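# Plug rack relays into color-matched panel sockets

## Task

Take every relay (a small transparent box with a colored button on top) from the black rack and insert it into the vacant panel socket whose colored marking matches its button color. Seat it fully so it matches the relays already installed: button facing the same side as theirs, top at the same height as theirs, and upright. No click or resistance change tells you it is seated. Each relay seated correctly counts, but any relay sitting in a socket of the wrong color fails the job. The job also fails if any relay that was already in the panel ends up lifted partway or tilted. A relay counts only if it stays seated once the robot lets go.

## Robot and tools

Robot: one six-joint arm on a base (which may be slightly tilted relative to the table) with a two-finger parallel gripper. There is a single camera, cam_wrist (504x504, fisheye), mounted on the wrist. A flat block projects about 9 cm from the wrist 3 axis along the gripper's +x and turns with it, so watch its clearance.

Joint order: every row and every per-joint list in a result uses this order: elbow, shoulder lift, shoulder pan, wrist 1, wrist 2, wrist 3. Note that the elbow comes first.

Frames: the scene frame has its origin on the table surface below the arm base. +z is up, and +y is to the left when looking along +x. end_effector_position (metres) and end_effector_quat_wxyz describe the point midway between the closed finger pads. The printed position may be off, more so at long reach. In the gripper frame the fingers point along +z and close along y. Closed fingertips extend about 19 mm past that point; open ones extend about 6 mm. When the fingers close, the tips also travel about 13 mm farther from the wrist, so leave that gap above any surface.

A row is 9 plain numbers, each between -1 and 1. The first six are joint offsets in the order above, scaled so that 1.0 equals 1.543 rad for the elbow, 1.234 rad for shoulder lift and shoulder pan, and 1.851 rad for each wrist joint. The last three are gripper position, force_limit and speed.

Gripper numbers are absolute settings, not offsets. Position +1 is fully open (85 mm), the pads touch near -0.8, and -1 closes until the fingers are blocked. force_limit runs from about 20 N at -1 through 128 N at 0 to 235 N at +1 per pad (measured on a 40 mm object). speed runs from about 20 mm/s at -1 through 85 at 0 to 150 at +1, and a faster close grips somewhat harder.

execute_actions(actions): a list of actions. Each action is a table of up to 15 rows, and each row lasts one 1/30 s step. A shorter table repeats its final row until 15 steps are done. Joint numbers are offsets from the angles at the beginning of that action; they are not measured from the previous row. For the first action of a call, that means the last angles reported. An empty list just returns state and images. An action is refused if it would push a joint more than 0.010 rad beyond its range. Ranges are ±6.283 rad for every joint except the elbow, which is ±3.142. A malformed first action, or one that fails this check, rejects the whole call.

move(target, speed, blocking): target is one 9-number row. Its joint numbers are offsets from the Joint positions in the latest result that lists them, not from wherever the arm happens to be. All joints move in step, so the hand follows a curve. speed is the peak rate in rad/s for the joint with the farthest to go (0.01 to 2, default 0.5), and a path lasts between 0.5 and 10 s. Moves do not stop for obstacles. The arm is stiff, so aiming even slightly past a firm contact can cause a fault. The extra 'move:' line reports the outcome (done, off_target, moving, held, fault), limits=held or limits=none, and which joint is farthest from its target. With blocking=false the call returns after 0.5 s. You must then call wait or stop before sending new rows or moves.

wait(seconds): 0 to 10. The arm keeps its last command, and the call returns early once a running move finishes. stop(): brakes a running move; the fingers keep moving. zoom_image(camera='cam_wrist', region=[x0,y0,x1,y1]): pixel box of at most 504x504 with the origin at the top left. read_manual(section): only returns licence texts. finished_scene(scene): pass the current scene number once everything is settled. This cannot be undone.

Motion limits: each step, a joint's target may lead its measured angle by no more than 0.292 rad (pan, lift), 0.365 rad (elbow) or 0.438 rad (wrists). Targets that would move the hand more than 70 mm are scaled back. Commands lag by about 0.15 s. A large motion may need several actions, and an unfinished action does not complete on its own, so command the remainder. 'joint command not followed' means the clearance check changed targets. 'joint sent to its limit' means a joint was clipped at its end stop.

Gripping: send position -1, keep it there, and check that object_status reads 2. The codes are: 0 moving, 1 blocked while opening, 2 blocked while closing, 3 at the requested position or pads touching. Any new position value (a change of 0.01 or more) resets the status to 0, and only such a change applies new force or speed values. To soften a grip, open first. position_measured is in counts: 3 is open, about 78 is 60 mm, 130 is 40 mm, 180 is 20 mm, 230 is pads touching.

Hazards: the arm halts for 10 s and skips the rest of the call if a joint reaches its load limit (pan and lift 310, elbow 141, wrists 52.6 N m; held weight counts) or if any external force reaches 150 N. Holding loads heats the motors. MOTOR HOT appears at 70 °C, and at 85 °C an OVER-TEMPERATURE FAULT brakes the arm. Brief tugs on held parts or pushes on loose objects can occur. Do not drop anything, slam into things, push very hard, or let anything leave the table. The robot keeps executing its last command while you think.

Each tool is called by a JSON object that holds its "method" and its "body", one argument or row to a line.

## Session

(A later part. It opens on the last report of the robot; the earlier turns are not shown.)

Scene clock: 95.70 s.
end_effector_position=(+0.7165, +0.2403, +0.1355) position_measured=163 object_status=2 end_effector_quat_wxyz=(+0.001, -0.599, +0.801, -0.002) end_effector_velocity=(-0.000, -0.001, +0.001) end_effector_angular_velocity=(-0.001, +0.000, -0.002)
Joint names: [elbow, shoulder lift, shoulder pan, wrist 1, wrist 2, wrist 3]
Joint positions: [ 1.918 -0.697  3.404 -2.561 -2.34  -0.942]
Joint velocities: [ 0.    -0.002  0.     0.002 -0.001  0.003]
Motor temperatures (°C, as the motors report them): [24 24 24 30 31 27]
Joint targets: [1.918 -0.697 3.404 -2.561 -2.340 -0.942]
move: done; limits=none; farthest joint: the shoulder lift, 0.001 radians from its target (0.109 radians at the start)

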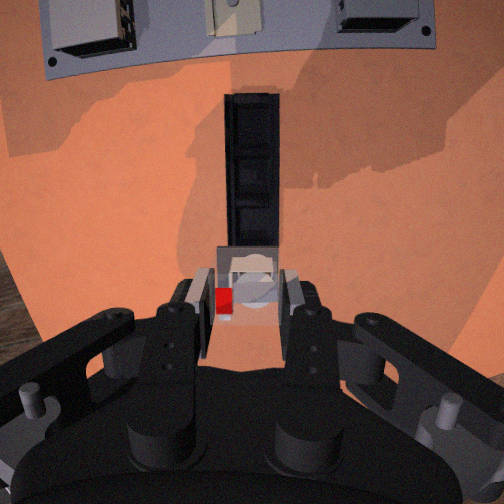

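{"method": "move", "body": {
  "target": [0.2056,-0.3557,-0.2513,-0.1024,-0.0167,-0.2771,-1,-0.75,-0.8],
  "speed": 0.4
}}

{"method": "move", "body": {
  "target": [0.005,0.029,-0.022,-0.0385,0.001,-0.021,-1,-0.75,-0.8],
  "speed": 0.08
}}

Scene clock: 100.73 s.
end_effector_position=(+0.6492, -0.0825, +0.1337) position_measured=163 object_status=2 end_effector_quat_wxyz=(-0.001, -0.628, +0.778, -0.005) end_effector_velocity=(-0.002, -0.002, -0.000) end_effector_angular_velocity=(-0.002, +0.001, +0.002)
Joint names: [elbow, shoulder lift, shoulder pan, wrist 1, wrist 2, wrist 3]
Joint positions: [ 2.235 -1.136  3.094 -2.751 -2.371 -1.454]
Joint velocities: [ 0.004 -0.003 -0.002 -0.001 -0.002 -0.003]
Motor temperatures (°C, as the motors report them): [24 24 24 30 31 27]
Joint targets: [2.236 -1.136 3.094 -2.751 -2.371 -1.455]
move: done; limits=none; farthest joint: the wrist 3, 0.001 radians from its target (0.513 radians at the start)

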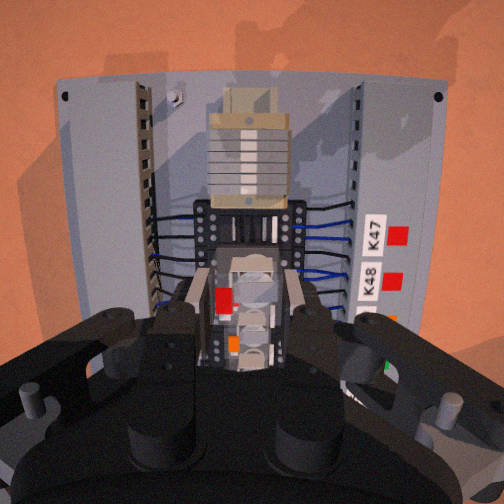

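Scene clock: 102.07 s.
end_effector_position=(+0.6497, -0.0826, +0.1094) position_measured=163 object_status=2 end_effector_quat_wxyz=(-0.001, -0.628, +0.778, -0.005) end_effector_velocity=(+0.000, +0.000, -0.001) end_effector_angular_velocity=(-0.000, -0.001, -0.001)
Joint names: [elbow, shoulder lift, shoulder pan, wrist 1, wrist 2, wrist 3]
Joint positions: [ 2.243 -1.1    3.067 -2.821 -2.369 -1.493]
Joint velocities: [ 0.     0.002 -0.001 -0.004 -0.    -0.001]
Motor temperatures (°C, as the motors report them): [24 24 24 30 31 27]
Joint targets: [2.243 -1.100 3.067 -2.822 -2.369 -1.493]
move: done; limits=none; farthest joint: the wrist 1, 0.001 radians from its target (0.072 radians at the start)

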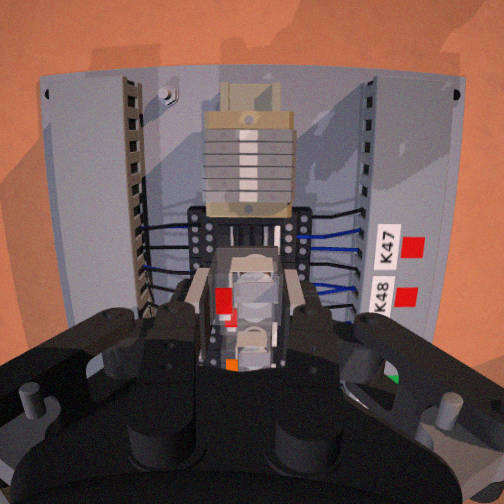

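{"method": "move", "body": {
  "target": [0.0055,0.0422,-0.031,-0.0545,0.002,-0.0295,-1,-0.75,-0.8],
  "speed": 0.05
}}

Scene clock: 105.93 s.
end_effector_position=(+0.6496, -0.0829, +0.0755) position_measured=163 object_status=2 end_effector_quat_wxyz=(-0.001, -0.628, +0.778, -0.006) end_effector_velocity=(-0.001, +0.000, -0.001) end_effector_angular_velocity=(+0.000, +0.001, -0.001)
Joint names: [elbow, shoulder lift, shoulder pan, wrist 1, wrist 2, wrist 3]
Joint positions: [ 2.252 -1.048  3.029 -2.922 -2.365 -1.548]
Joint velocities: [ 0.001  0.002 -0.001 -0.003  0.     0.   ]
Motor temperatures (°C, as the motors report them): [24 24 24 30 31 27]
Joint targets: [2.252 -1.048 3.029 -2.922 -2.365 -1.548]
move: done; limits=none; farthest joint: the shoulder pan, 0.000 radians from its target (0.038 radians at the start)

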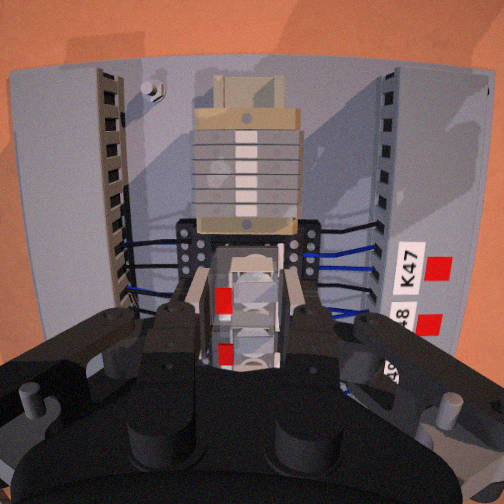

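{"method": "move", "body": {
  "target": [0.0007,0.0086,-0.0068,-0.0113,0.0004,-0.0064,-1,-0.75,-0.8],
  "speed": 0.01
}}

Scene clock: 109.47 s.
end_effector_position=(+0.6497, -0.0835, +0.0686) position_measured=163 object_status=2 end_effector_quat_wxyz=(-0.001, -0.628, +0.778, -0.006) end_effector_velocity=(+0.000, +0.000, -0.001) end_effector_angular_velocity=(+0.001, -0.001, -0.000)
Joint names: [elbow, shoulder lift, shoulder pan, wrist 1, wrist 2, wrist 3]
Joint positions: [ 2.253 -1.038  3.021 -2.943 -2.364 -1.559]
Joint velocities: [ 0.     0.001 -0.001 -0.003  0.001 -0.001]
Motor temperatures (°C, as the motors report them): [24 24 24 30 31 27]
Joint targets: [2.253 -1.038 3.021 -2.943 -2.364 -1.559]
move: done; limits=none; farthest joint: the wrist 3, 0.001 radians from its target (0.012 radians at the start)

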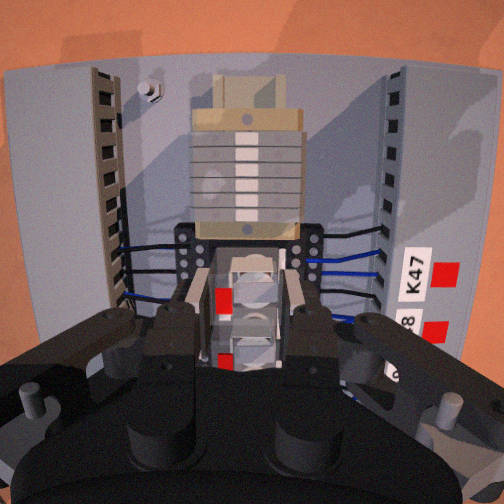

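{"method": "move", "body": {
  "target": [0.0007,0.0087,-0.0061,-0.0108,0.0004,-0.0058,-1,-0.75,-0.8],
  "speed": 0.01
}}

{"method": "move", "body": {
  "target": [0,0,0,0,0,0,-0.05,-0.75,-0.5]
}}

{"method": "move", "body": {
  "target": [-0.007,-0.059,0.044,0.077,-0.003,0.042,-0.05,-0.75,-0.5],
  "speed": 0.15
}}

{"method": "finished_scene", "body": {
  "scene": 2
}}

Scene clock: 113.70 s.
end_effector_position=(+0.6496, -0.0836, +0.0620) position_measured=163 object_status=2 end_effector_quat_wxyz=(-0.001, -0.628, +0.779, -0.007) end_effector_velocity=(+0.001, -0.000, +0.000) end_effector_angular_velocity=(-0.001, -0.002, -0.001)
Joint names: [elbow, shoulder lift, shoulder pan, wrist 1, wrist 2, wrist 3]
Joint positions: [ 2.254 -1.027  3.013 -2.962 -2.364 -1.57 ]
Joint velocities: [-0.001  0.001  0.    -0.002 -0.001 -0.001]
Motor temperatures (°C, as the motors report them): [24 24 24 30 31 27]
Joint targets: [2.254 -1.027 3.013 -2.963 -2.364 -1.570]
move: done; limits=none; farthest joint: the wrist 1, 0.001 radians from its target (0.020 radians at the start)

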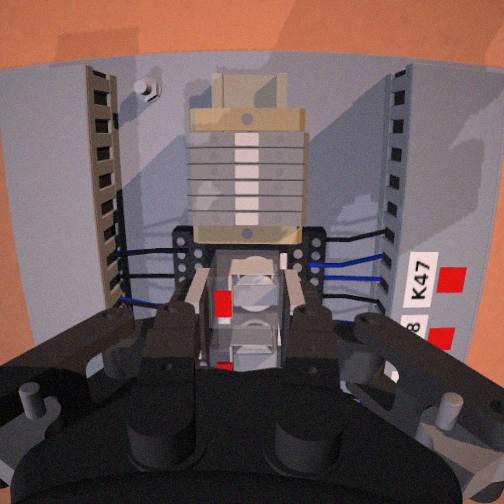

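Scene clock: 114.27 s.
end_effector_position=(+0.6496, -0.0836, +0.0620) position_measured=135 object_status=0 end_effector_quat_wxyz=(-0.001, -0.628, +0.779, -0.007) end_effector_velocity=(-0.000, -0.000, +0.000) end_effector_angular_velocity=(-0.002, +0.000, -0.000)
Joint names: [elbow, shoulder lift, shoulder pan, wrist 1, wrist 2, wrist 3]
Joint positions: [ 2.254 -1.027  3.013 -2.962 -2.364 -1.57 ]
Joint velocities: [ 0.    -0.     0.     0.    -0.002  0.001]
Motor temperatures (°C, as the motors report them): [24 24 24 30 31 27]
Joint targets: [2.254 -1.027 3.013 -2.962 -2.364 -1.570]
move: done; limits=none; farthest joint: the shoulder pan, 0.000 radians from its target (0.000 radians at the start)

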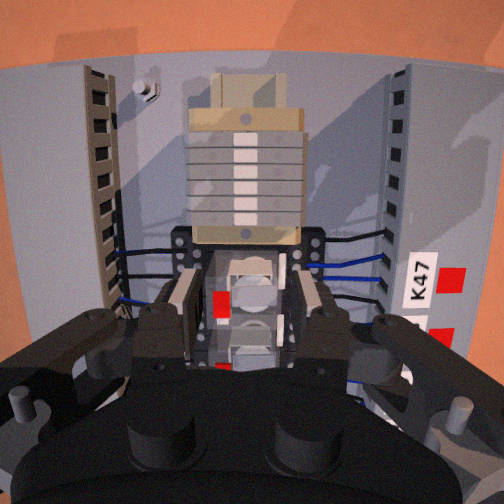

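Scene clock: 115.73 s.
end_effector_position=(+0.6495, -0.0823, +0.1094) position_measured=135 object_status=3 end_effector_quat_wxyz=(-0.001, -0.628, +0.778, -0.005) end_effector_velocity=(-0.000, +0.000, +0.001) end_effector_angular_velocity=(-0.000, +0.000, -0.001)
Joint names: [elbow, shoulder lift, shoulder pan, wrist 1, wrist 2, wrist 3]
Joint positions: [ 2.243 -1.1    3.068 -2.82  -2.369 -1.492]
Joint velocities: [ 0.    -0.002  0.001  0.003 -0.001  0.003]
Motor temperatures (°C, as the motors report them): [24 24 24 30 31 27]
Joint targets: [2.243 -1.100 3.068 -2.820 -2.369 -1.492]
move: done; limits=none; farthest joint: the wrist 1, 0.001 radians from its target (0.143 radians at the start)

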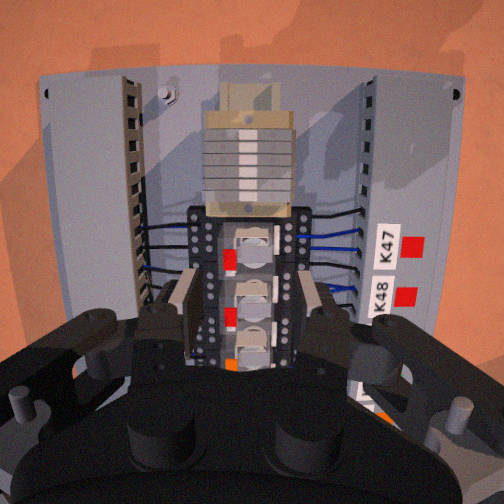

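The scene is finished: the task was done.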